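# Move the one filled canister into the yellow bay

## Task

Of four canisters, exactly one holds contents. Place that canister in the yellow taped bay so that no part of it lies on or beyond the tape. Return the other three roughly to their original spots. At the end all four must stand upright on their own, with none knocked over or left leaning, and the robot must not be what keeps any of them in position.

## Robot and tools

Robot: a Hello Robot Stretch 4 with one arm. It has an omni-wheel base, a lift that travels up a mast, an arm that telescopes straight forward, a three-joint wrist (yaw, pitch, roll) and a two-finger gripper. It stands about 1.6 m tall, and the edge of its base is no more than 0.23 m from the base origin.

Frames: the base frame sits on the floor below the base centre, with x ahead, y to the left and z up. hand_pose is reported in this frame and marks the point between the fingers, 0.015 m back from the tips. It may be slightly wrong. When all wrist joints are 0, the hand's axes line up with the base frame. The odometry frame is wherever the base frame was when the scene began.

execute_actions(actions, cameras): actions is a list containing a single action, or an empty list, which only reports state and images. An action contains "base", "joints" or both, and may add "pace" and "contact_limits". Alternatively it contains only {"end_of_arm": "enable_torque"}, which switches back on any wrist or gripper motor that shut itself off. All motions in an action begin together.
- base: a relative move from the base's current spot, and only one key per action. translate_m is metres straight ahead (positive forward, -2 to 2). strafe_m is metres sideways (positive left, -2 to 2). rotate_rad is radians in place (positive counter-clockwise viewed from above, -3.2 to 3.2).
- joints: absolute targets, keyed by joint name, for the robot's one arm. lift_m is 0 to 1.2 m. arm_m is extension, 0 to 0.55 m. wrist_yaw_rad is -1.134 to 4.276, where 0 points ahead, positive is to the left and 3.14 is stowed. Above 3.4 the arm may get in the way. wrist_pitch_rad is -1.117 to 4.259, where 0 is level and 1.57 points down. wrist_roll_rad is -1.117 to 4.259; at 0 the fingers are level, and positive turns the gripper clockwise as seen from behind. gripper_m is the finger gap, 0 to 0.08 m. A target outside its range is clipped to the limit and the result reports this. Any other bad value or an unknown key causes the call to be rejected, and nothing moves.
- pace: "slow", "default", "fast" or "max". Base speeds are 0.1/0.3/0.4/0.6 m/s and 1/2/3/4 rad/s. Once the lift is above 0.2, the lift height caps them, down to 0.3 m/s and 1 rad/s at 1.2.
- contact_limits: only arm_m may be set, from 0 (gentlest) to 0.75 (firmest). Default 0.5.
- cameras: a list drawn from head_camera, head_left_camera, head_right_camera, wrist_camera, all. Leaving it out or giving null returns all; [] returns none. The pictures line lists the images in order.
Any single action ends within 15 s. A joint or base you omit may keep driving toward its previous target. Once a call reports a stop, the rest of that reply's moving calls are skipped.

wait(seconds): 0 to 10. It sends nothing new and returns state and images.
zoom_image(camera, region): region is [x0, y0, x1, y1] in pixels of that camera's latest full image, no larger than 504x504.
read_manual(section): returns licence text only.
finished_scene(scene): closes the scene and cannot be undone. Call it only after everything has settled in its final state.

Cameras: head_camera is at the mast top, looking ahead and down; rotate the base to look elsewhere. head_left_camera and head_right_camera are fisheyes pointed more steeply down and show the base and arm. wrist_camera looks along the fingers, with the tips near the bottom of its picture.

Result lines: base_status and joint_status tell how each motion finished. "done" means it got there; for the base it means the wheels turned the full amount, even if they slipped. off_target means it stopped short and may still be pushing. contact_stop_at_<key> means it hit something and that part is now slack. limit_stop_at_<name> is a built-in limit: own_body is self-collision and tilt is a lean over 6 degrees, after which the lift, arm and wheels go slack. torque_fault means a wrist or gripper motor went limp and needs enable_torque. on_its_own reports things not commanded; its "held at" is the target being held. lidar_m has 12 ranges in 30-degree sectors, the first straight ahead and then counter-clockwise (4th left, 7th behind, 10th right). "-" means nothing seen or closer than 0.25 m, and transparent objects may be missed. wrist_depth_mm is a 7x7 grid of depths from the top left, 100 to 2000 mm. base_odometry is wheel-based. If turned_by_wheels and turned_by_imu differ by more than about 0.1 rad, there was slip or a collision. base_tilt is in degrees. motor_effort is a percentage, with the peak in brackets; a resting effort outside its normal range suggests a load or contact, and a carried load pushes wrist_pitch effort away from 0.

Gripping: send a gripper_m below the object's width. While it squeezes, the reading stays above the target and status reads off_target. Holding gripper effort beyond about 50 trips a fault and may drop the object. To unfold at the start, send lift_m 0.4 with wrist_yaw_rad 0. An upward pitch below -0.2 combined with strong roll can trigger own_body stops.

Avoid: turning or driving with more than 1 kg held while arm_m is above 0.2, especially at fast paces. Avoid steady pushes and pulls, especially with the gripper high. Avoid pressing the gripper into things, which causes wrist faults. Also avoid dropping, knocking over or tilting canisters, and slamming anything. Keep motions short, because robot motion time matters.

Each tool is called after "Request:" by a JSON object that holds its "name" and its "arguments".

## Session

I'll start by looking at the scene.

Request:
{"name": "execute_actions", "arguments": {"actions": []}}

Scene clock: 0.00 s.
base_odometry: x=+0.000 y=+0.000 heading=+0.000 (m, m, rad; odometry frame)
turned_by_wheels: +0.000 (rad since the last result)
turned_by_imu: +0.000 (rad since the last result)
base_tilt: forward=+1.3 right=+1.1 (deg)
lidar_m: 1.71 0.74 0.78 1.66 1.09 1.11 2.02 1.12 1.66 1.63 0.82 1.74
base_status: not commanded
joint_positions: lift_m=+0.167 arm_m=+0.000 wrist_yaw_rad=+3.151 wrist_pitch_rad=+0.017 wrist_roll_rad=+0.016 gripper_m=+0.040
joint_status: not commanded
motor_effort: lift_m=+21 arm_m=-1 wrist_yaw_rad=+0 wrist_pitch_rad=-8 wrist_roll_rad=+0 gripper_m=+0 wheel_0=+0 wheel_1=-1 wheel_2=-1 (%)
hand_pose: x=-0.0424 y=+0.0853 z=+0.3418 quat_wxyz=(-0.005, -0.008, +0.008, +1.000) (m; base frame)
wrist_depth_mm: - 138 - - - - - / - 117 150 - - - 1983 / - 121 160 - - - - / 141 141 286 - - - 1042 / 231 - - - - - 976 / 640 1281 147 1229 149 1182 991 / 227 - - 946 - - 866
pictures: head_camera, head_left_camera, head_right_camera, wrist_camera
Images, in order (width x height): head_camera 420x560, head_left_camera 420x672, head_right_camera 420x672, wrist_camera 616x392.

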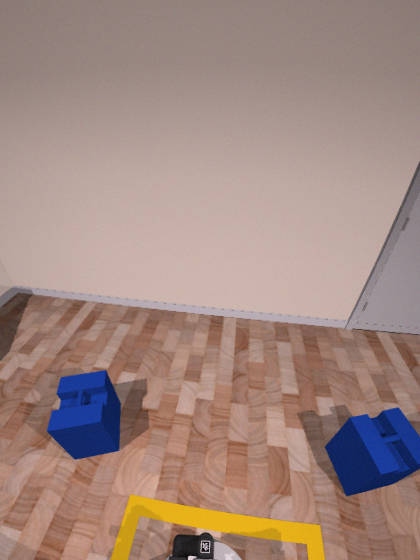

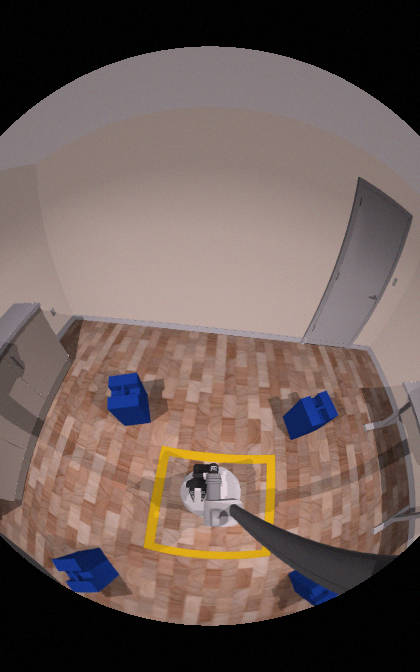

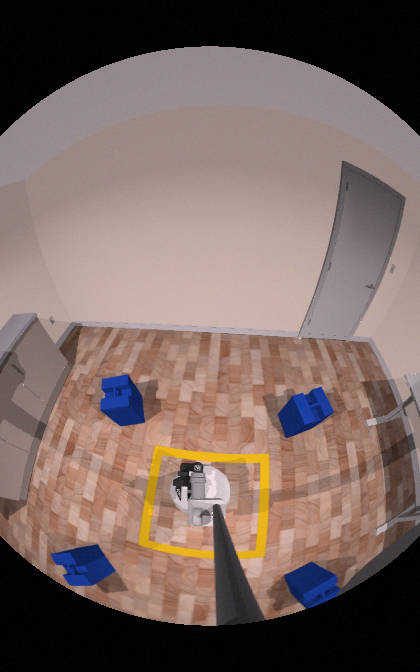

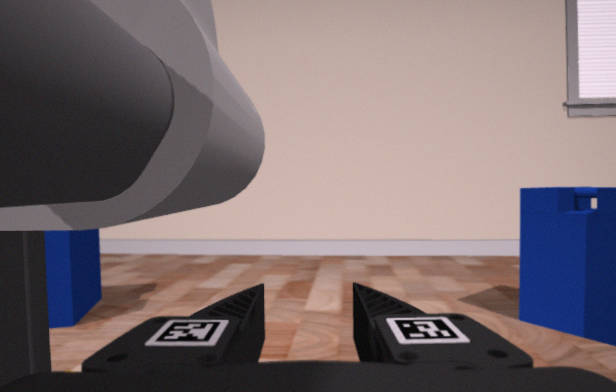

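Request:
{"name": "zoom_image", "arguments": {"camera": "head_left_camera", "region": [0, 300, 420, 672]}}

Request:
{"name": "zoom_image", "arguments": {"camera": "head_camera", "region": [0, 280, 420, 560]}}

Region (0, 300, 420, 672) of head_left_camera's 420x672 image, scaled by 1.200, with more detail than that image has; it fills the top 446 rows of this view, and the rest is white.

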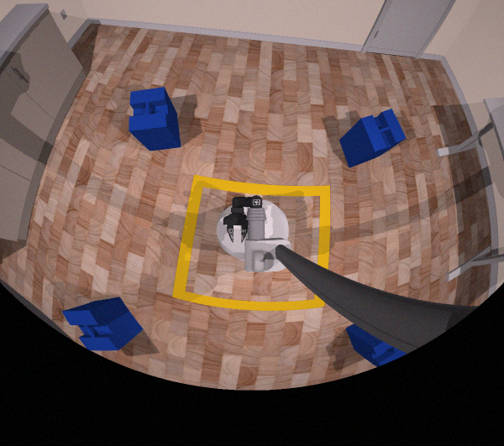

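Region (0, 280, 420, 560) of head_camera's 420x560 image, scaled by 1.200, with more detail than that image has.

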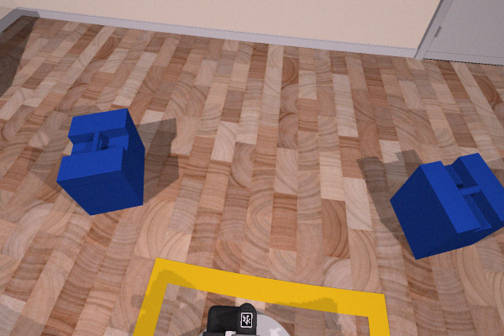

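Request:
{"name": "zoom_image", "arguments": {"camera": "head_left_camera", "region": [60, 350, 380, 620]}}

Region (60, 350, 380, 620) of head_left_camera's 420x672 image, scaled by 1.575, with more detail than that image has; it fills the top 425 rows of this view, and the rest is white.

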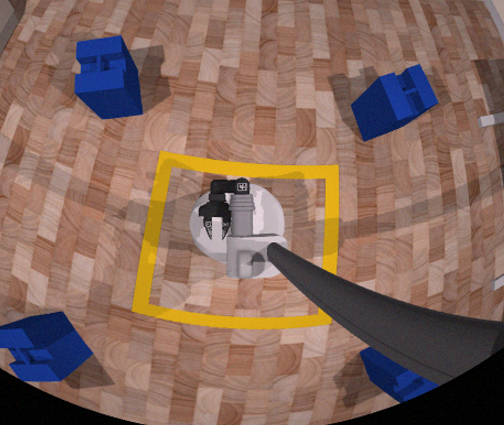

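Request:
{"name": "zoom_image", "arguments": {"camera": "head_right_camera", "region": [60, 350, 380, 620]}}

Region (60, 350, 380, 620) of head_right_camera's 420x672 image, scaled by 1.575, with more detail than that image has; it fills the top 425 rows of this view, and the rest is white.

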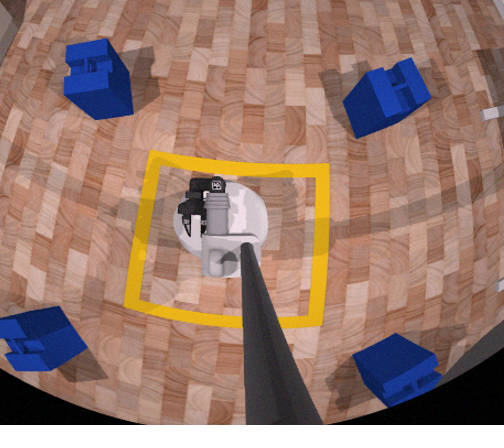

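Request:
{"name": "zoom_image", "arguments": {"camera": "head_camera", "region": [20, 350, 180, 470]}}

Request:
{"name": "zoom_image", "arguments": {"camera": "head_camera", "region": [290, 390, 420, 510]}}

Region (20, 350, 180, 470) of head_camera's 420x560 image, scaled by 3.150, with more detail than that image has; it fills the top 378 rows of this view, and the rest is white.

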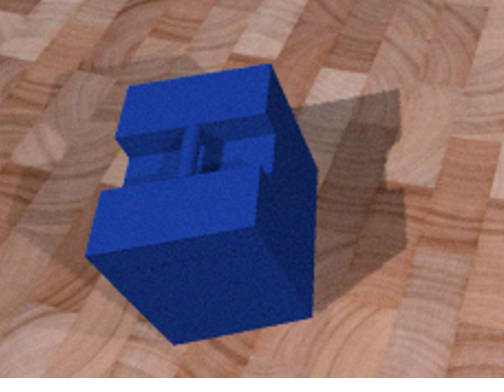

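Region (290, 390, 420, 510) of head_camera's 420x560 image, scaled by 3.877, with more detail than that image has; it fills the top 465 rows of this view, and the rest is white.

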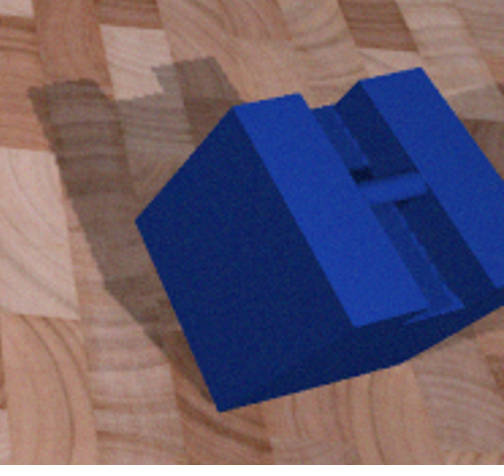

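Request:
{"name": "zoom_image", "arguments": {"camera": "head_right_camera", "region": [80, 360, 180, 440]}}

Request:
{"name": "zoom_image", "arguments": {"camera": "head_right_camera", "region": [260, 370, 360, 450]}}

Region (80, 360, 180, 440) of head_right_camera's 420x672 image, scaled by 5.040, with more detail than that image has; it fills the top 403 rows of this view, and the rest is white.

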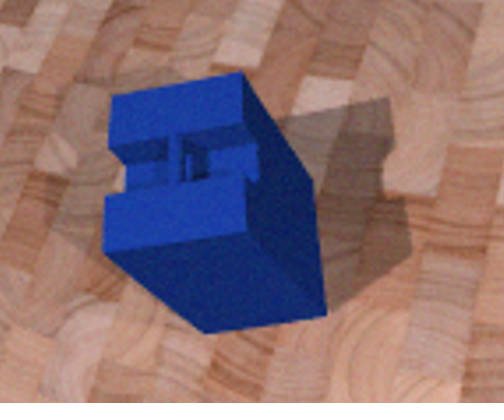

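Region (260, 370, 360, 450) of head_right_camera's 420x672 image, scaled by 5.040, with more detail than that image has; it fills the top 403 rows of this view, and the rest is white.

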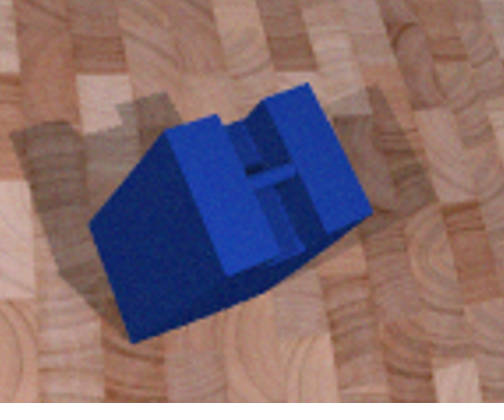

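Request:
{"name": "zoom_image", "arguments": {"camera": "head_right_camera", "region": [40, 520, 160, 610]}}

Request:
{"name": "zoom_image", "arguments": {"camera": "head_right_camera", "region": [270, 540, 370, 630]}}

Region (40, 520, 160, 610) of head_right_camera's 420x672 image, scaled by 4.200, with more detail than that image has; it fills the top 378 rows of this view, and the rest is white.

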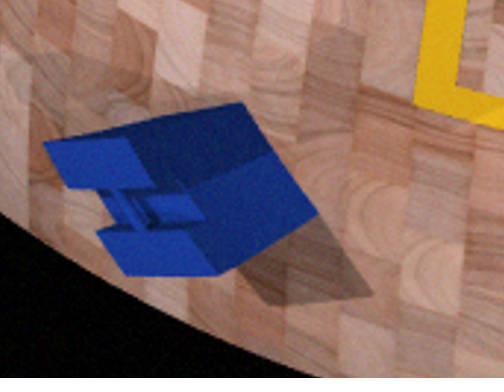

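Region (270, 540, 370, 630) of head_right_camera's 420x672 image, scaled by 5.040, with more detail than that image has; it fills the top 454 rows of this view, and the rest is white.

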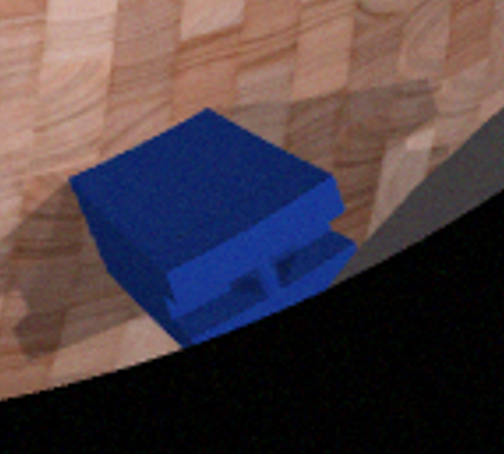

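Request:
{"name": "execute_actions", "arguments": {"actions": [{"base": {"rotate_rad": 0.869}, "joints": {"lift_m": 0.4, "wrist_yaw_rad": 0.0, "arm_m": 0.12}, "pace": "fast"}], "cameras": ["head_camera", "wrist_camera"]}}

Scene clock: 122.37 s.
base_odometry: x=+0.000 y=+0.000 heading=+0.869 (m, m, rad; odometry frame)
turned_by_wheels: +0.869 (rad since the last result)
turned_by_imu: +0.884 (rad since the last result)
base_tilt: forward=+1.3 right=+1.1 (deg)
lidar_m: 0.76 1.66 1.69 1.10 2.01 1.13 1.14 1.63 0.81 0.85 1.71 1.75
base_status: done
joint_positions: lift_m=+0.400 arm_m=+0.119 wrist_yaw_rad=+0.000 wrist_pitch_rad=+0.017 wrist_roll_rad=+0.016 gripper_m=+0.040
joint_status: all done
motor_effort: lift_m=+23(24) arm_m=+5(5) wrist_yaw_rad=+0(8) wrist_pitch_rad=-9(9) wrist_roll_rad=+0(0) gripper_m=+1(2) wheel_0=-1(10) wheel_1=+0(8) wheel_2=+1(11) (%)
hand_pose: x=+0.5026 y=-0.0873 z=+0.5745 quat_wxyz=(+1.000, +0.008, +0.008, +0.000) (m; base frame)
wrist_depth_mm: 1708 1983 - - 1921 1537 1255 / 1708 1983 - - 1921 1537 1281 / 1205 1366 1618 - - 1537 1308 / 1229 1366 1576 - - 1537 1308 / 1229 1397 1576 - - 1537 1308 / 1229 1366 147 741 150 1499 1336 / 1281 - - 615 - - 1281
pictures: head_camera, wrist_camera
Images, in order (width x height): head_camera 420x560, wrist_camera 616x392.

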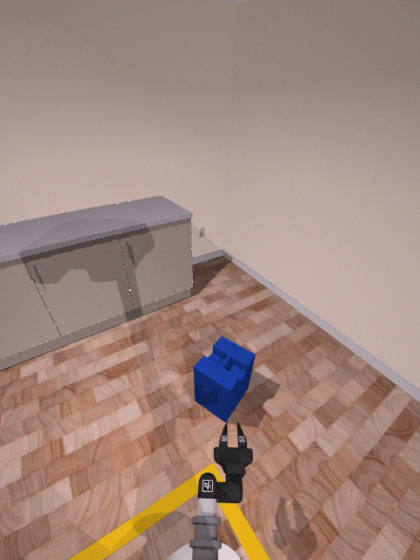

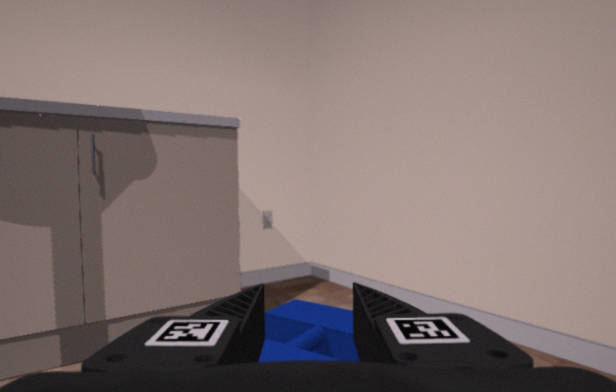

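Request:
{"name": "execute_actions", "arguments": {"actions": [{"joints": {"lift_m": 0.0, "wrist_pitch_rad": 0.5, "arm_m": 0.32, "gripper_m": 0.01}, "contact_limits": {"arm_m": 0.2}}], "cameras": ["head_camera", "wrist_camera"]}}

Scene clock: 130.13 s.
base_odometry: x=+0.000 y=+0.000 heading=+0.869 (m, m, rad; odometry frame)
turned_by_wheels: +0.000 (rad since the last result)
turned_by_imu: -0.001 (rad since the last result)
base_tilt: forward=+1.3 right=+1.1 (deg)
lidar_m: 0.76 1.65 1.69 1.10 2.00 1.12 1.10 1.63 0.82 0.85 1.70 1.74
base_status: not commanded
joint_positions: lift_m=+0.000 arm_m=+0.319 wrist_yaw_rad=+0.000 wrist_pitch_rad=+0.502 wrist_roll_rad=+0.016 gripper_m=+0.010
joint_status: all done
motor_effort: lift_m=+19(22) arm_m=+6(4) wrist_yaw_rad=+1(0) wrist_pitch_rad=-7(8) wrist_roll_rad=+0(0) gripper_m=-1(5) wheel_0=+0(0) wheel_1=+0(0) wheel_2=+1(1) (%)
contact_limits: arm_m 0.2
hand_pose: x=+0.6763 y=-0.0874 z=+0.0760 quat_wxyz=(+0.969, +0.008, +0.249, -0.002) (m; base frame)
wrist_depth_mm: 1008 252 210 182 238 1229 1138 / 891 282 229 196 264 741 820 / 564 314 252 213 296 530 530 / 407 357 278 233 336 392 392 / 320 319 297 257 303 312 310 / 263 262 262 149 258 257 255 / 229 229 - - - 226 224
pictures: head_camera, wrist_camera
Images, in order (width x height): head_camera 420x560, wrist_camera 616x392.

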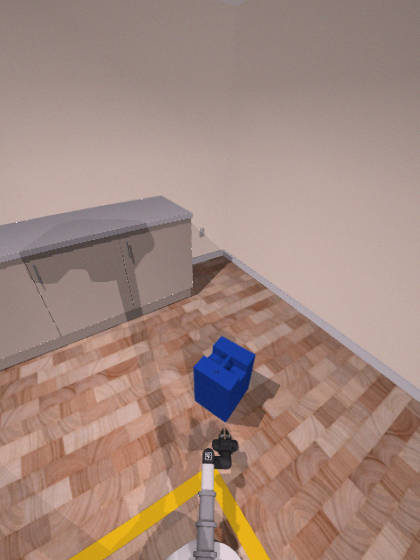

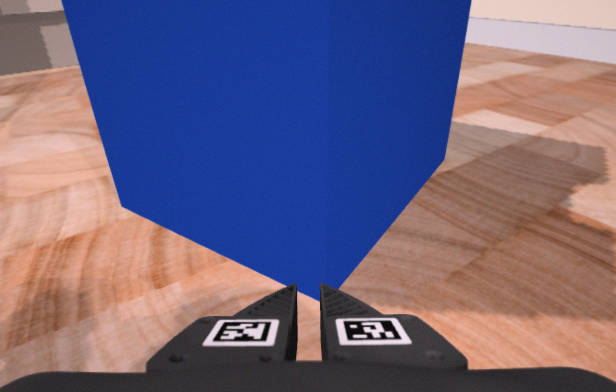

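Request:
{"name": "execute_actions", "arguments": {"actions": [{"joints": {"arm_m": 0.415}, "contact_limits": {"arm_m": 0.2}}], "cameras": ["head_camera", "wrist_camera"]}}

Scene clock: 174.57 s.
base_odometry: x=+0.000 y=+0.000 heading=+0.869 (m, m, rad; odometry frame)
turned_by_wheels: +0.000 (rad since the last result)
turned_by_imu: -0.001 (rad since the last result)
base_tilt: forward=+1.4 right=+1.2 (deg)
lidar_m: 0.77 1.66 1.69 1.10 2.01 1.12 1.12 1.64 0.81 0.86 1.70 1.76
base_status: not commanded
joint_positions: lift_m=+0.000 arm_m=+0.414 wrist_yaw_rad=+0.000 wrist_pitch_rad=+0.503 wrist_roll_rad=+0.016 gripper_m=+0.010
joint_status: all done
motor_effort: lift_m=+19(18) arm_m=+7(9) wrist_yaw_rad=+2(4) wrist_pitch_rad=-10(12) wrist_roll_rad=-1(1) gripper_m=-1(3) wheel_0=+0(1) wheel_1=+0(0) wheel_2=+1(1) (%)
contact_limits: arm_m 0.2
hand_pose: x=+0.7710 y=-0.0875 z=+0.0758 quat_wxyz=(+0.968, +0.008, +0.249, -0.002) (m; base frame)
wrist_depth_mm: 200 162 137 118 120 256 1098 / 224 179 148 127 133 332 820 / 259 202 163 137 150 462 525 / 382 228 181 150 171 373 387 / 317 264 202 164 201 307 307 / 260 260 211 149 179 257 254 / 228 229 - - - 225 224
pictures: head_camera, wrist_camera
Images, in order (width x height): head_camera 420x560, wrist_camera 616x392.

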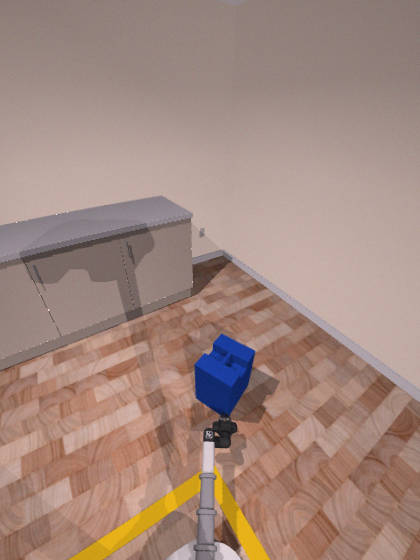

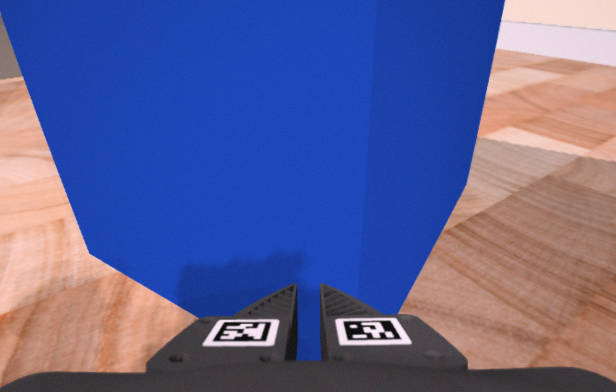

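Request:
{"name": "execute_actions", "arguments": {"actions": [{"joints": {"arm_m": 0.36}, "pace": "fast"}], "cameras": []}}

Request:
{"name": "execute_actions", "arguments": {"actions": [{"base": {"rotate_rad": -1.801}, "pace": "fast"}], "cameras": ["head_camera", "wrist_camera"]}}

Scene clock: 231.93 s.
base_odometry: x=+0.000 y=+0.000 heading=+0.869 (m, m, rad; odometry frame)
turned_by_wheels: +0.000 (rad since the last result)
turned_by_imu: -0.001 (rad since the last result)
base_tilt: forward=+1.3 right=+1.1 (deg)
lidar_m: 0.77 1.67 1.69 1.10 2.00 1.10 1.13 1.63 0.81 0.85 1.71 1.75
base_status: not commanded
joint_positions: lift_m=+0.000 arm_m=+0.361 wrist_yaw_rad=+0.000 wrist_pitch_rad=+0.503 wrist_roll_rad=+0.016 gripper_m=+0.010
joint_status: all done
motor_effort: lift_m=+19(19) arm_m=-6(6) wrist_yaw_rad=+1(2) wrist_pitch_rad=-8(10) wrist_roll_rad=-1(0) gripper_m=-1(1) wheel_0=+0(0) wheel_1=+0(0) wheel_2=+1(1) (%)
hand_pose: x=+0.7183 y=-0.0875 z=+0.0760 quat_wxyz=(+0.969, +0.008, +0.249, -0.002) (m; base frame)
wrist_depth_mm: 991 228 192 166 195 1205 1098 / 809 253 209 179 217 750 820 / 559 283 229 193 244 496 530 / 404 322 254 211 278 392 389 / 317 317 285 230 290 310 309 / 260 262 262 149 257 257 256 / 229 229 - - - 226 224
pictures: none
No camera images: the call's "cameras" was empty. Leave "cameras" out to get every camera's image.

Scene clock: 233.77 s.
base_odometry: x=+0.000 y=+0.000 heading=-0.932 (m, m, rad; odometry frame)
turned_by_wheels: -1.801 (rad since the last result)
turned_by_imu: -1.833 (rad since the last result)
base_tilt: forward=+1.4 right=+1.2 (deg)
lidar_m: 0.82 1.71 1.71 0.78 0.86 1.66 1.10 1.15 2.03 1.10 1.62 1.59
base_status: done
joint_positions: lift_m=+0.000 arm_m=+0.361 wrist_yaw_rad=+0.000 wrist_pitch_rad=+0.502 wrist_roll_rad=+0.016 gripper_m=+0.010
joint_status: not commanded
motor_effort: lift_m=+20(20) arm_m=-6(6) wrist_yaw_rad=+1(3) wrist_pitch_rad=-7(7) wrist_roll_rad=-1(0) gripper_m=-2(2) wheel_0=+1(11) wheel_1=+0(10) wheel_2=+0(13) (%)
hand_pose: x=+0.7183 y=-0.0874 z=+0.0759 quat_wxyz=(+0.969, +0.008, +0.249, -0.002) (m; base frame)
wrist_depth_mm: 1098 258 227 202 215 1537 1499 / 904 283 246 217 243 820 831 / 559 317 271 236 277 530 530 / 404 353 297 255 324 392 389 / 320 319 307 281 300 309 309 / 262 262 262 148 258 256 256 / 229 229 - - - 225 224
pictures: head_camera, wrist_camera
Images, in order (width x height): head_camera 420x560, wrist_camera 616x392.

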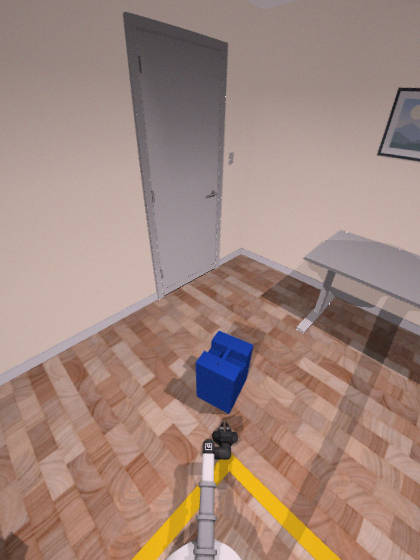

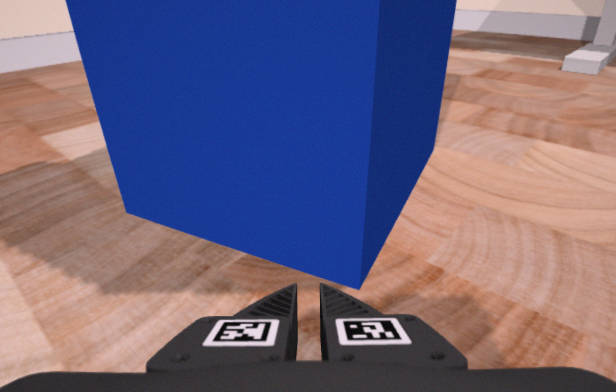

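Request:
{"name": "execute_actions", "arguments": {"actions": [{"joints": {"arm_m": 0.478}, "contact_limits": {"arm_m": 0.2}}], "cameras": ["head_camera", "wrist_camera"]}}

Scene clock: 247.63 s.
base_odometry: x=+0.000 y=+0.000 heading=-0.931 (m, m, rad; odometry frame)
turned_by_wheels: +0.000 (rad since the last result)
turned_by_imu: +0.000 (rad since the last result)
base_tilt: forward=+1.3 right=+1.1 (deg)
lidar_m: 0.82 1.70 1.70 0.78 0.86 1.65 1.10 1.15 2.03 1.12 1.63 1.60
base_status: not commanded
joint_positions: lift_m=+0.000 arm_m=+0.462 wrist_yaw_rad=+0.000 wrist_pitch_rad=+0.503 wrist_roll_rad=+0.016 gripper_m=+0.010
joint_status: arm_m contact_stop (moved +0.101 of +0.117)
on_its_own: arm_m is slack since a contact_stop (your +0.478 is given up)
motor_effort: lift_m=+20(20) arm_m=+0(18) wrist_yaw_rad=+2(31) wrist_pitch_rad=-8(29) wrist_roll_rad=+0(1) gripper_m=+0(2) wheel_0=+2(4) wheel_1=+2(3) wheel_2=+2(4) (%)
contact_limits: arm_m 0.2
hand_pose: x=+0.8195 y=-0.0875 z=+0.0758 quat_wxyz=(+0.969, +0.008, +0.249, -0.002) (m; base frame)
wrist_depth_mm: 174 150 132 118 107 273 1430 / 191 165 143 127 114 676 820 / 216 182 156 138 122 492 530 / 252 204 172 149 134 382 389 / 304 233 192 164 148 310 307 / 260 252 201 148 153 256 255 / 228 229 - - - 225 224
pictures: head_camera, wrist_camera
Images, in order (width x height): head_camera 420x560, wrist_camera 616x392.

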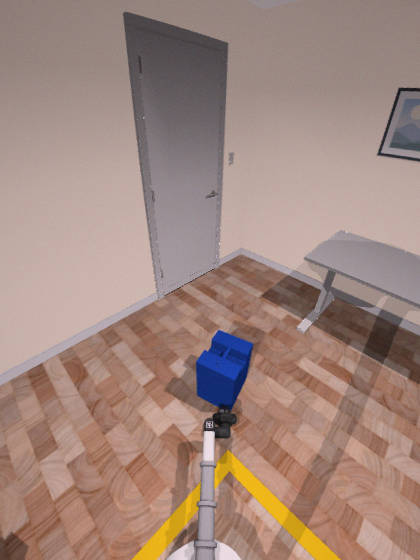

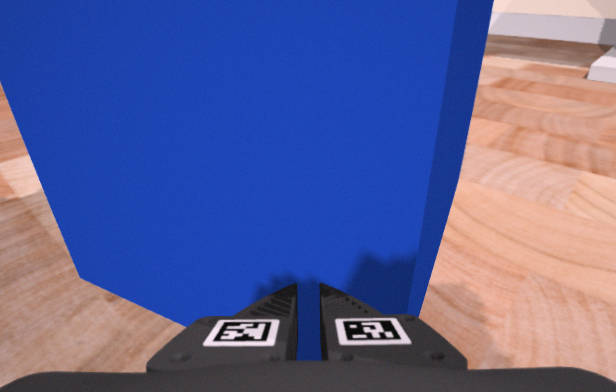

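The front-right canister stopped the arm at the same contact limit that the front-left one slid under. Its wrist-yaw and pitch peaks were also about 3 to 7 times higher, so this is the full one. I'll pull back and set up to push it into the bay with the base.

Request:
{"name": "execute_actions", "arguments": {"actions": [{"joints": {"arm_m": 0.0, "lift_m": 0.4, "wrist_pitch_rad": 0.0}, "pace": "fast"}], "cameras": []}}

Scene clock: 285.87 s.
base_odometry: x=+0.000 y=+0.000 heading=-0.931 (m, m, rad; odometry frame)
turned_by_wheels: +0.000 (rad since the last result)
turned_by_imu: -0.001 (rad since the last result)
base_tilt: forward=+1.3 right=+1.1 (deg)
lidar_m: 0.81 1.72 1.71 0.78 0.85 1.66 1.10 1.16 2.02 1.11 1.62 1.62
base_status: not commanded
joint_positions: lift_m=+0.400 arm_m=+0.001 wrist_yaw_rad=+0.000 wrist_pitch_rad=+0.003 wrist_roll_rad=+0.016 gripper_m=+0.010
joint_status: all done
motor_effort: lift_m=+23(25) arm_m=-6(8) wrist_yaw_rad=+2(0) wrist_pitch_rad=-8(25) wrist_roll_rad=+0(0) gripper_m=-1(0) wheel_0=+2(2) wheel_1=+2(2) wheel_2=+2(2) (%)
hand_pose: x=+0.3846 y=-0.0875 z=+0.5775 quat_wxyz=(+1.000, +0.008, +0.001, +0.000) (m; base frame)
wrist_depth_mm: 1397 1661 1983 - - - 1808 / 1366 1661 1983 - - - 1863 / 1397 1661 1983 - - - 1863 / 1430 1661 1983 - - - 1808 / 1430 1661 1921 - - - 1863 / 1397 1661 1808 148 1808 1921 1756 / 1336 1464 - - - 1464 1397
pictures: none
No camera images: the call's "cameras" was empty. Leave "cameras" out to get every camera's image.

Request:
{"name": "execute_actions", "arguments": {"actions": [{"base": {"rotate_rad": 2.694}, "joints": {"wrist_yaw_rad": 3.14}, "pace": "fast"}], "cameras": ["head_left_camera", "head_right_camera"]}}

Scene clock: 290.77 s.
base_odometry: x=+0.000 y=+0.000 heading=+1.763 (m, m, rad; odometry frame)
turned_by_wheels: +2.694 (rad since the last result)
turned_by_imu: +2.741 (rad since the last result)
base_tilt: forward=+1.3 right=+1.1 (deg)
lidar_m: 1.67 1.09 2.00 2.01 1.12 1.61 0.91 0.81 1.73 1.72 0.77 1.65
base_status: done
joint_positions: lift_m=+0.400 arm_m=+0.001 wrist_yaw_rad=+3.140 wrist_pitch_rad=+0.003 wrist_roll_rad=+0.016 gripper_m=+0.010
joint_status: all done
motor_effort: lift_m=+22(23) arm_m=-5(6) wrist_yaw_rad=+3(11) wrist_pitch_rad=-8(8) wrist_roll_rad=+0(0) gripper_m=+0(1) wheel_0=-1(11) wheel_1=+0(8) wheel_2=+1(7) (%)
hand_pose: x=-0.0406 y=+0.0879 z=+0.5776 quat_wxyz=(+0.001, -0.001, +0.008, +1.000) (m; base frame)
wrist_depth_mm: - 141 - - - - - / - 120 167 - - - - / - 121 166 - - - - / 117 143 260 - - - - / 1921 - - - - - - / 1708 917 1008 148 - 1983 1863 / 931 931 - - - 1430 1430
pictures: head_left_camera, head_right_camera
Images, in order (width x height): head_left_camera 420x672, head_right_camera 420x672.

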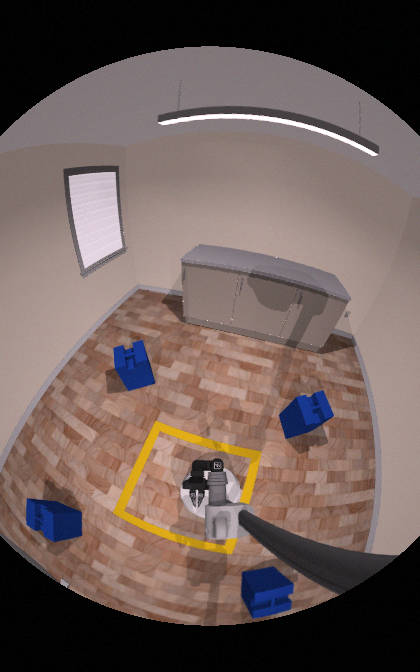

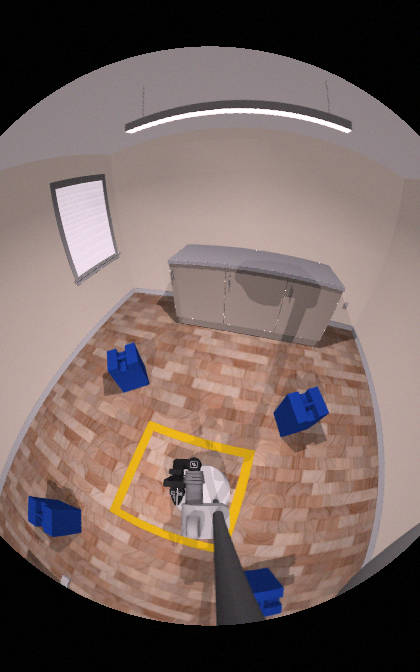

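Request:
{"name": "execute_actions", "arguments": {"actions": [{"base": {"strafe_m": 0.18}, "joints": {"lift_m": 0.18}, "pace": "fast"}], "cameras": []}}

Scene clock: 297.03 s.
base_odometry: x=-0.177 y=-0.034 heading=+1.763 (m, m, rad; odometry frame)
turned_by_wheels: +0.000 (rad since the last result)
turned_by_imu: +0.000 (rad since the last result)
base_tilt: forward=+1.3 right=+1.2 (deg)
lidar_m: 1.72 1.02 1.84 1.84 0.94 1.55 1.57 0.88 1.91 1.91 0.94 1.71
base_status: done
joint_positions: lift_m=+0.180 arm_m=+0.001 wrist_yaw_rad=+3.140 wrist_pitch_rad=+0.003 wrist_roll_rad=+0.016 gripper_m=+0.010
joint_status: all done
motor_effort: lift_m=+19(21) arm_m=-5(5) wrist_yaw_rad=+1(3) wrist_pitch_rad=-8(8) wrist_roll_rad=-1(1) gripper_m=+1(1) wheel_0=+2(13) wheel_1=-1(12) wheel_2=+0(2) (%)
hand_pose: x=-0.0407 y=+0.0878 z=+0.3578 quat_wxyz=(+0.001, -0.001, +0.008, +1.000) (m; base frame)
wrist_depth_mm: - 141 - - - - - / - 120 167 - - - - / - 121 166 - - 1921 - / 117 142 259 - - - - / 931 1098 - - - - - / 931 1078 1336 149 1308 1281 1281 / 235 931 - - - 931 917
pictures: none
No camera images: the call's "cameras" was empty. Leave "cameras" out to get every camera's image.

Request:
{"name": "execute_actions", "arguments": {"actions": [{"base": {"translate_m": -1.0}, "pace": "fast"}], "cameras": ["head_left_camera", "head_right_camera"]}}

Scene clock: 304.57 s.
base_odometry: x=+0.014 y=-1.016 heading=+1.763 (m, m, rad; odometry frame)
turned_by_wheels: +0.000 (rad since the last result)
turned_by_imu: -0.004 (rad since the last result)
base_tilt: forward=+1.3 right=+1.1 (deg)
lidar_m: 1.97 1.94 0.90 2.13 0.70 0.61 0.61 0.75 1.56 0.39 0.42 1.64
base_status: done
joint_positions: lift_m=+0.180 arm_m=+0.001 wrist_yaw_rad=+3.140 wrist_pitch_rad=+0.003 wrist_roll_rad=+0.016 gripper_m=+0.010
joint_status: not commanded
motor_effort: lift_m=+19(19) arm_m=-5(5) wrist_yaw_rad=+1(1) wrist_pitch_rad=-8(8) wrist_roll_rad=+0(0) gripper_m=+0(0) wheel_0=-1(7) wheel_1=+0(9) wheel_2=-1(10) (%)
hand_pose: x=-0.0407 y=+0.0878 z=+0.3578 quat_wxyz=(+0.001, -0.001, +0.008, +1.000) (m; base frame)
wrist_depth_mm: - 141 798 1576 750 691 668 / - 120 167 991 976 931 891 / - 121 166 1537 1499 1397 1308 / 117 142 259 1576 1537 1430 1308 / 1756 1863 1756 1576 1464 1397 1308 / 1229 1366 1255 148 1308 1308 1281 / 235 960 - - - 946 917
pictures: head_left_camera, head_right_camera
Images, in order (width x height): head_left_camera 420x672, head_right_camera 420x672.

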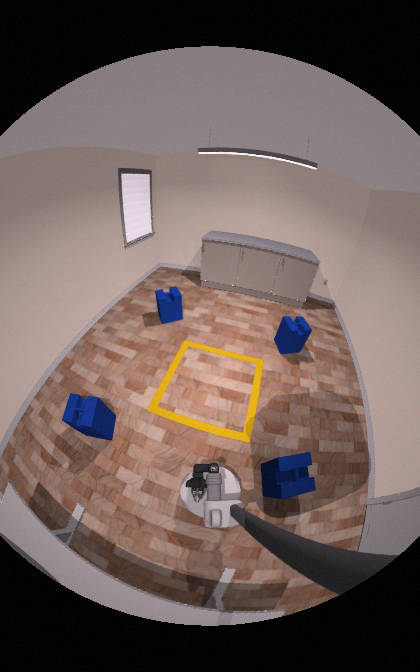

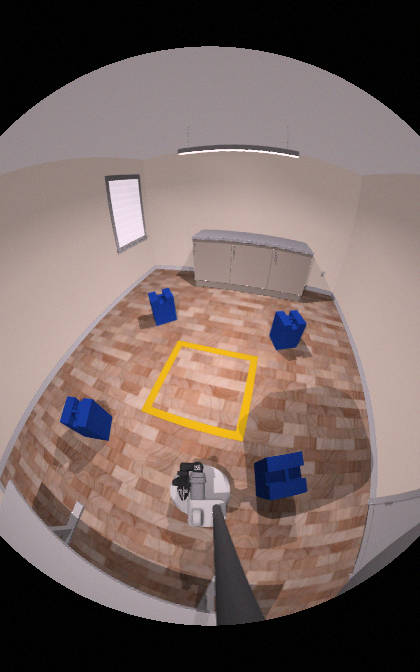

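Request:
{"name": "execute_actions", "arguments": {"actions": [{"base": {"translate_m": -0.32}}], "cameras": ["head_right_camera"]}}

Scene clock: 329.83 s.
base_odometry: x=+0.075 y=-1.330 heading=+1.762 (m, m, rad; odometry frame)
turned_by_wheels: -0.001 (rad since the last result)
turned_by_imu: -0.002 (rad since the last result)
base_tilt: forward=+1.2 right=+1.2 (deg)
lidar_m: 2.25 1.21 1.07 0.60 0.35 0.30 0.30 0.37 1.47 1.47 0.45 0.59
base_status: done
joint_positions: lift_m=+0.180 arm_m=+0.001 wrist_yaw_rad=+3.140 wrist_pitch_rad=+0.003 wrist_roll_rad=+0.016 gripper_m=+0.010
joint_status: not commanded
motor_effort: lift_m=+19(19) arm_m=-5(5) wrist_yaw_rad=+1(1) wrist_pitch_rad=-7(8) wrist_roll_rad=+0(0) gripper_m=+1(1) wheel_0=-3(7) wheel_1=-2(6) wheel_2=-1(8) (%)
hand_pose: x=-0.0407 y=+0.0878 z=+0.3578 quat_wxyz=(+0.001, -0.001, +0.008, +1.000) (m; base frame)
wrist_depth_mm: - 141 559 647 654 634 609 / - 120 166 866 1008 1008 1025 / - 121 166 1281 1182 1098 1042 / 116 142 260 1281 1182 1098 1042 / 1537 1499 1366 1281 1182 1118 1042 / 1255 1397 1138 148 1160 1098 1060 / 235 976 - - - 931 917
pictures: head_right_camera
Images, in order (width x height): head_right_camera 420x672.

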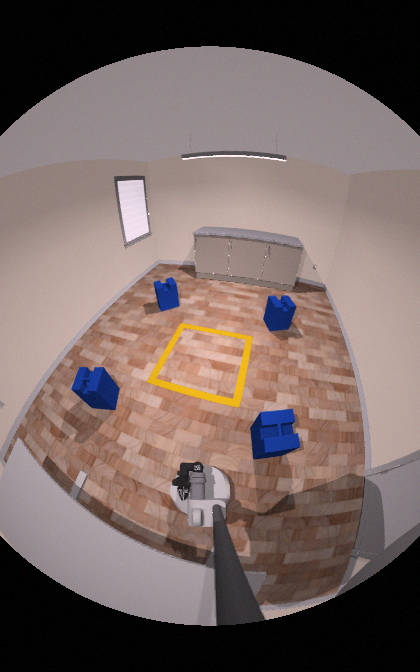

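Request:
{"name": "execute_actions", "arguments": {"actions": [{"base": {"strafe_m": -0.54}}], "cameras": ["head_camera", "head_right_camera"]}}

Scene clock: 337.33 s.
base_odometry: x=+0.605 y=-1.227 heading=+1.762 (m, m, rad; odometry frame)
turned_by_wheels: +0.000 (rad since the last result)
turned_by_imu: -0.001 (rad since the last result)
base_tilt: forward=+1.3 right=+1.2 (deg)
lidar_m: 0.25 0.25 1.52 0.90 0.54 0.46 1.24 1.11 0.96 0.96 1.15 0.25
base_status: done
joint_positions: lift_m=+0.180 arm_m=+0.001 wrist_yaw_rad=+3.140 wrist_pitch_rad=+0.003 wrist_roll_rad=+0.016 gripper_m=+0.010
joint_status: not commanded
motor_effort: lift_m=+19(19) arm_m=-5(5) wrist_yaw_rad=+1(1) wrist_pitch_rad=-8(8) wrist_roll_rad=+0(0) gripper_m=+0(1) wheel_0=+0(10) wheel_1=-1(9) wheel_2=-1(1) (%)
hand_pose: x=-0.0407 y=+0.0878 z=+0.3578 quat_wxyz=(+0.001, -0.001, +0.008, +1.000) (m; base frame)
wrist_depth_mm: - 141 1464 1430 1336 647 676 / - 120 166 1430 1336 831 931 / - 121 166 1430 1336 1255 1182 / 117 142 258 1430 1336 1229 1182 / 1138 1537 1537 1464 1336 1229 1182 / 1138 1336 1366 148 1308 1098 1182 / 235 976 - - - 866 931
pictures: head_camera, head_right_camera
Images, in order (width x height): head_camera 420x560, head_right_camera 420x672.

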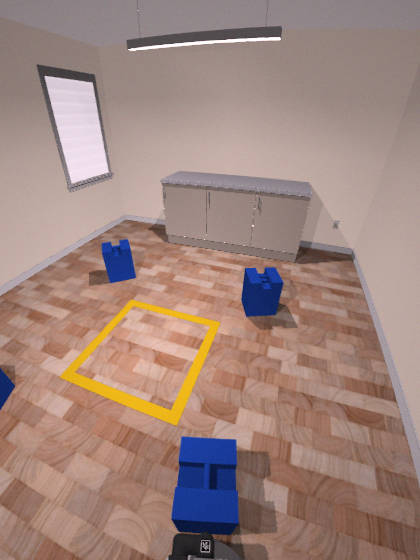

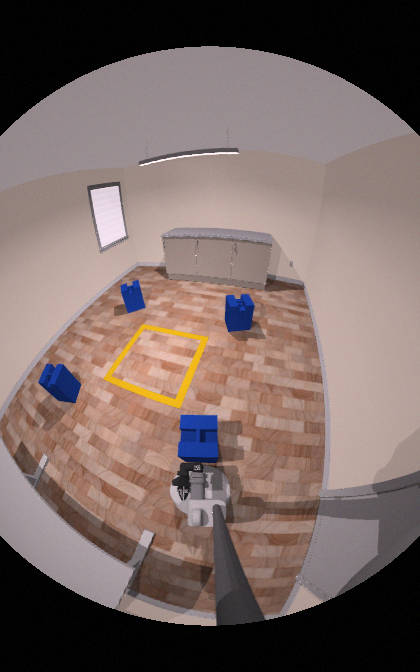

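Request:
{"name": "execute_actions", "arguments": {"actions": [{"base": {"translate_m": 0.5}}], "cameras": ["head_camera", "head_right_camera"]}}

Scene clock: 346.30 s.
base_odometry: x=+0.510 y=-0.737 heading=+1.762 (m, m, rad; odometry frame)
turned_by_wheels: +0.000 (rad since the last result)
turned_by_imu: +0.000 (rad since the last result)
base_tilt: forward=+1.3 right=+1.1 (deg)
lidar_m: 0.25 0.29 1.44 1.37 1.07 0.94 1.72 1.28 1.12 1.14 1.34 0.26
base_status: done
joint_positions: lift_m=+0.180 arm_m=+0.001 wrist_yaw_rad=+3.140 wrist_pitch_rad=+0.003 wrist_roll_rad=+0.016 gripper_m=+0.010
joint_status: not commanded
motor_effort: lift_m=+20(21) arm_m=-5(5) wrist_yaw_rad=+0(0) wrist_pitch_rad=-8(8) wrist_roll_rad=+0(0) gripper_m=+0(0) wheel_0=+5(16) wheel_1=+4(10) wheel_2=-6(17) (%)
hand_pose: x=-0.0407 y=+0.0877 z=+0.3577 quat_wxyz=(+0.001, -0.001, +0.008, +1.000) (m; base frame)
wrist_depth_mm: - 141 1983 1921 1808 1708 1618 / - 120 166 1983 1756 1138 1138 / - 121 166 1983 1863 1708 1618 / 116 142 259 1983 1808 1708 1618 / 1308 1708 - 1921 1808 1708 1618 / 1255 1336 1366 148 1205 1308 1281 / 234 960 - - - 931 917
pictures: head_camera, head_right_camera
Images, in order (width x height): head_camera 420x560, head_right_camera 420x672.

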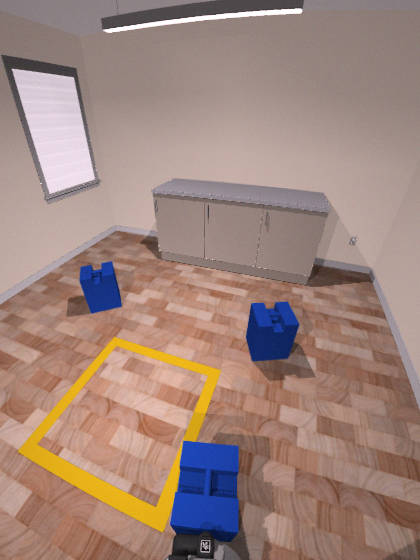

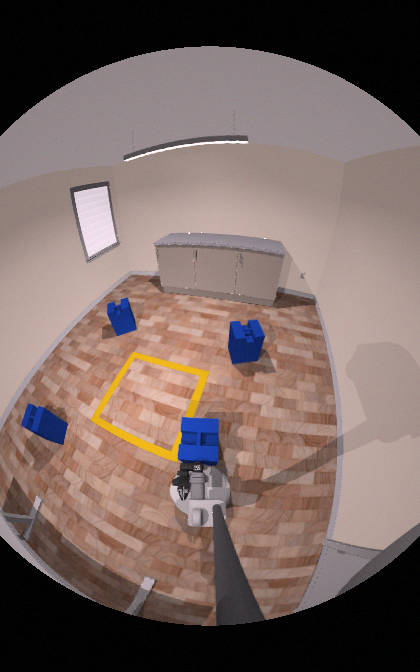

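Request:
{"name": "execute_actions", "arguments": {"actions": [{"base": {"translate_m": 0.45}}], "cameras": ["head_camera", "head_right_camera"]}}

Scene clock: 355.30 s.
base_odometry: x=+0.424 y=-0.295 heading=+1.763 (m, m, rad; odometry frame)
turned_by_wheels: +0.000 (rad since the last result)
turned_by_imu: +0.000 (rad since the last result)
base_tilt: forward=+1.3 right=+1.1 (deg)
lidar_m: 0.25 0.28 2.47 1.37 1.56 1.36 1.38 1.45 1.26 1.26 1.51 0.26
base_status: done
joint_positions: lift_m=+0.180 arm_m=+0.001 wrist_yaw_rad=+3.140 wrist_pitch_rad=+0.003 wrist_roll_rad=+0.016 gripper_m=+0.010
joint_status: not commanded
motor_effort: lift_m=+20(20) arm_m=-5(5) wrist_yaw_rad=+1(1) wrist_pitch_rad=-8(8) wrist_roll_rad=-1(1) gripper_m=-1(0) wheel_0=+6(12) wheel_1=+5(10) wheel_2=-6(16) (%)
hand_pose: x=-0.0407 y=+0.0877 z=+0.3577 quat_wxyz=(+0.001, -0.001, +0.008, +1.000) (m; base frame)
wrist_depth_mm: - 141 - - - - 1983 / - 120 167 - - - - / - 121 166 - 1863 - 1921 / 116 142 259 - - - - / 1464 1921 - - - - 1983 / 1229 1366 1336 148 1336 1308 1281 / 234 976 - - - 946 917
pictures: head_camera, head_right_camera
Images, in order (width x height): head_camera 420x560, head_right_camera 420x672.

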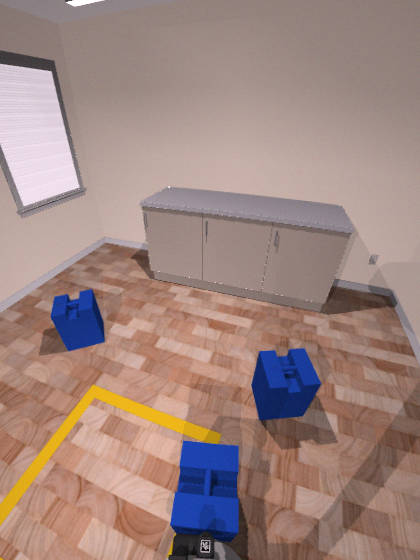

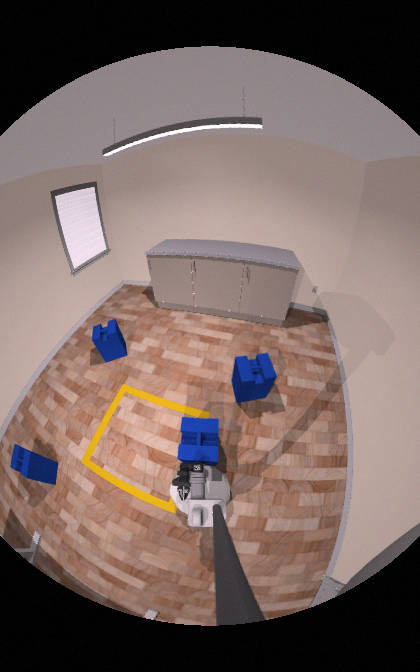

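Request:
{"name": "execute_actions", "arguments": {"actions": [{"base": {"translate_m": -0.06}, "pace": "fast"}], "cameras": []}}

Request:
{"name": "execute_actions", "arguments": {"actions": [{"base": {"strafe_m": -0.42}, "pace": "fast"}], "cameras": []}}

Request:
{"name": "execute_actions", "arguments": {"actions": [{"base": {"translate_m": 0.43}, "pace": "fast"}], "cameras": ["head_right_camera"]}}

Scene clock: 364.57 s.
base_odometry: x=+0.435 y=-0.354 heading=+1.762 (m, m, rad; odometry frame)
turned_by_wheels: +0.000 (rad since the last result)
turned_by_imu: -0.001 (rad since the last result)
base_tilt: forward=+1.4 right=+1.2 (deg)
lidar_m: 0.26 0.29 2.48 1.36 1.48 1.31 1.32 1.41 1.23 1.25 1.48 0.29
base_status: done
joint_positions: lift_m=+0.180 arm_m=+0.001 wrist_yaw_rad=+3.140 wrist_pitch_rad=+0.003 wrist_roll_rad=+0.016 gripper_m=+0.010
joint_status: not commanded
motor_effort: lift_m=+20(20) arm_m=-5(5) wrist_yaw_rad=+1(0) wrist_pitch_rad=-8(9) wrist_roll_rad=-1(1) gripper_m=-1(0) wheel_0=-2(8) wheel_1=-1(6) wheel_2=-2(10) (%)
hand_pose: x=-0.0407 y=+0.0877 z=+0.3577 quat_wxyz=(+0.001, -0.001, +0.008, +1.000) (m; base frame)
wrist_depth_mm: - 141 - - - - 1921 / - 120 167 - - - 1863 / - 121 166 - - - 1921 / 117 142 258 - - - 1983 / 1430 1921 - - - 1983 1921 / 1229 1366 1366 149 1336 1308 1281 / 234 976 - - - 946 917
pictures: none
No camera images: the call's "cameras" was empty. Leave "cameras" out to get every camera's image.

Scene clock: 366.77 s.
base_odometry: x=+0.848 y=-0.274 heading=+1.762 (m, m, rad; odometry frame)
turned_by_wheels: +0.000 (rad since the last result)
turned_by_imu: -0.001 (rad since the last result)
base_tilt: forward=+1.3 right=+1.1 (deg)
lidar_m: 0.83 0.43 0.40 1.78 1.65 1.48 1.60 0.97 0.84 0.83 0.98 1.81
base_status: done
joint_positions: lift_m=+0.180 arm_m=+0.001 wrist_yaw_rad=+3.140 wrist_pitch_rad=+0.003 wrist_roll_rad=+0.016 gripper_m=+0.010
joint_status: not commanded
motor_effort: lift_m=+20(20) arm_m=-5(5) wrist_yaw_rad=+0(1) wrist_pitch_rad=-8(9) wrist_roll_rad=+0(0) gripper_m=+1(1) wheel_0=-2(13) wheel_1=+2(11) wheel_2=+0(6) (%)
hand_pose: x=-0.0407 y=+0.0877 z=+0.3577 quat_wxyz=(+0.001, -0.001, +0.008, +1.000) (m; base frame)
wrist_depth_mm: - 141 1921 - - - - / - 120 166 - - - - / - 121 166 - - - 1983 / 117 142 258 - - - - / 1008 1308 1983 - - - - / 1025 1229 1397 148 1308 1308 1255 / 235 960 - - - 931 917
pictures: none
No camera images: the call's "cameras" was empty. Leave "cameras" out to get every camera's image.

Scene clock: 369.13 s.
base_odometry: x=+0.766 y=+0.148 heading=+1.763 (m, m, rad; odometry frame)
turned_by_wheels: +0.000 (rad since the last result)
turned_by_imu: +0.001 (rad since the last result)
base_tilt: forward=+1.3 right=+1.1 (deg)
lidar_m: 0.39 1.70 0.28 0.28 0.30 1.87 1.82 1.11 0.97 0.97 1.16 0.43
base_status: done
joint_positions: lift_m=+0.180 arm_m=+0.001 wrist_yaw_rad=+3.140 wrist_pitch_rad=+0.003 wrist_roll_rad=+0.016 gripper_m=+0.010
joint_status: not commanded
motor_effort: lift_m=+20(20) arm_m=-5(5) wrist_yaw_rad=+1(1) wrist_pitch_rad=-8(8) wrist_roll_rad=+0(1) gripper_m=+0(1) wheel_0=+2(9) wheel_1=+0(6) wheel_2=+2(14) (%)
hand_pose: x=-0.0407 y=+0.0877 z=+0.3577 quat_wxyz=(+0.001, -0.001, +0.008, +1.000) (m; base frame)
wrist_depth_mm: - 141 - - - - - / - 120 167 - - - - / - 121 166 - - - - / 117 142 259 - - - - / 1138 1499 - - - - - / 1138 1366 1366 148 1308 1281 1281 / 234 960 - - - 946 917
pictures: head_right_camera
Images, in order (width x height): head_right_camera 420x672.

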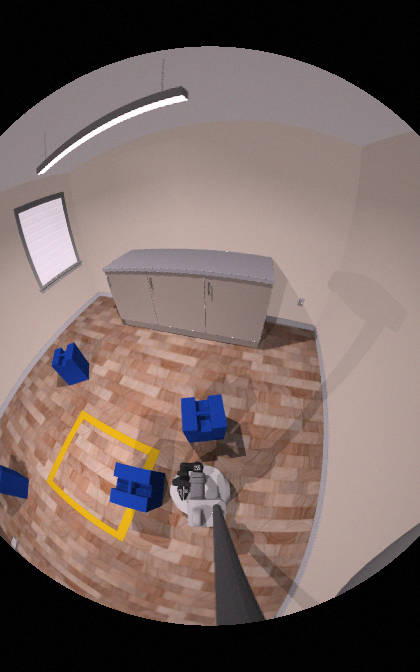

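Request:
{"name": "execute_actions", "arguments": {"actions": [{"base": {"rotate_rad": 1.571}}], "cameras": ["head_camera", "head_right_camera"]}}

Scene clock: 376.13 s.
base_odometry: x=+0.766 y=+0.148 heading=-2.950 (m, m, rad; odometry frame)
turned_by_wheels: +1.571 (rad since the last result)
turned_by_imu: +1.597 (rad since the last result)
base_tilt: forward=+1.4 right=+1.1 (deg)
lidar_m: 0.28 0.30 1.86 1.80 1.09 0.95 0.97 1.16 0.43 0.40 1.72 0.30
base_status: done
joint_positions: lift_m=+0.180 arm_m=+0.001 wrist_yaw_rad=+3.140 wrist_pitch_rad=+0.003 wrist_roll_rad=+0.016 gripper_m=+0.010
joint_status: not commanded
motor_effort: lift_m=+20(20) arm_m=-5(5) wrist_yaw_rad=+1(0) wrist_pitch_rad=-8(8) wrist_roll_rad=+0(1) gripper_m=+0(0) wheel_0=-1(8) wheel_1=-3(6) wheel_2=-2(5) (%)
hand_pose: x=-0.0407 y=+0.0877 z=+0.3577 quat_wxyz=(+0.001, -0.001, +0.008, +1.000) (m; base frame)
wrist_depth_mm: - 141 1182 1138 1042 976 931 / - 120 167 1118 1042 976 917 / - 121 166 1138 1060 991 931 / 117 142 260 1138 1060 976 931 / 1397 1336 1229 1118 1060 991 931 / 1229 1281 1205 148 1008 991 946 / 235 976 - - - 931 917
pictures: head_camera, head_right_camera
Images, in order (width x height): head_camera 420x560, head_right_camera 420x672.

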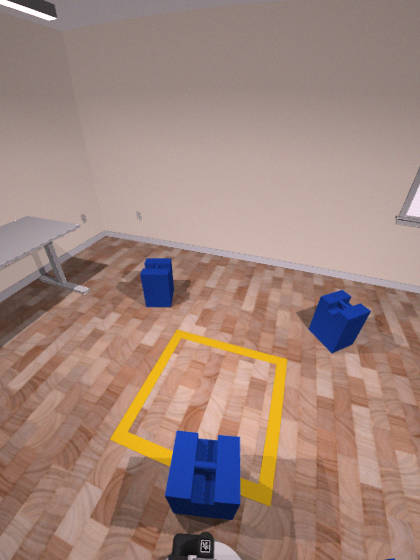

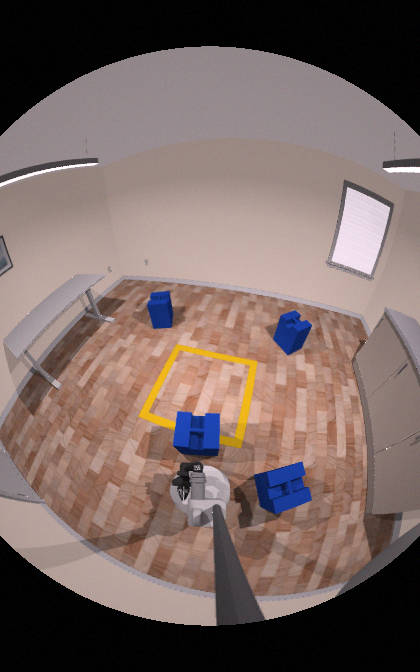

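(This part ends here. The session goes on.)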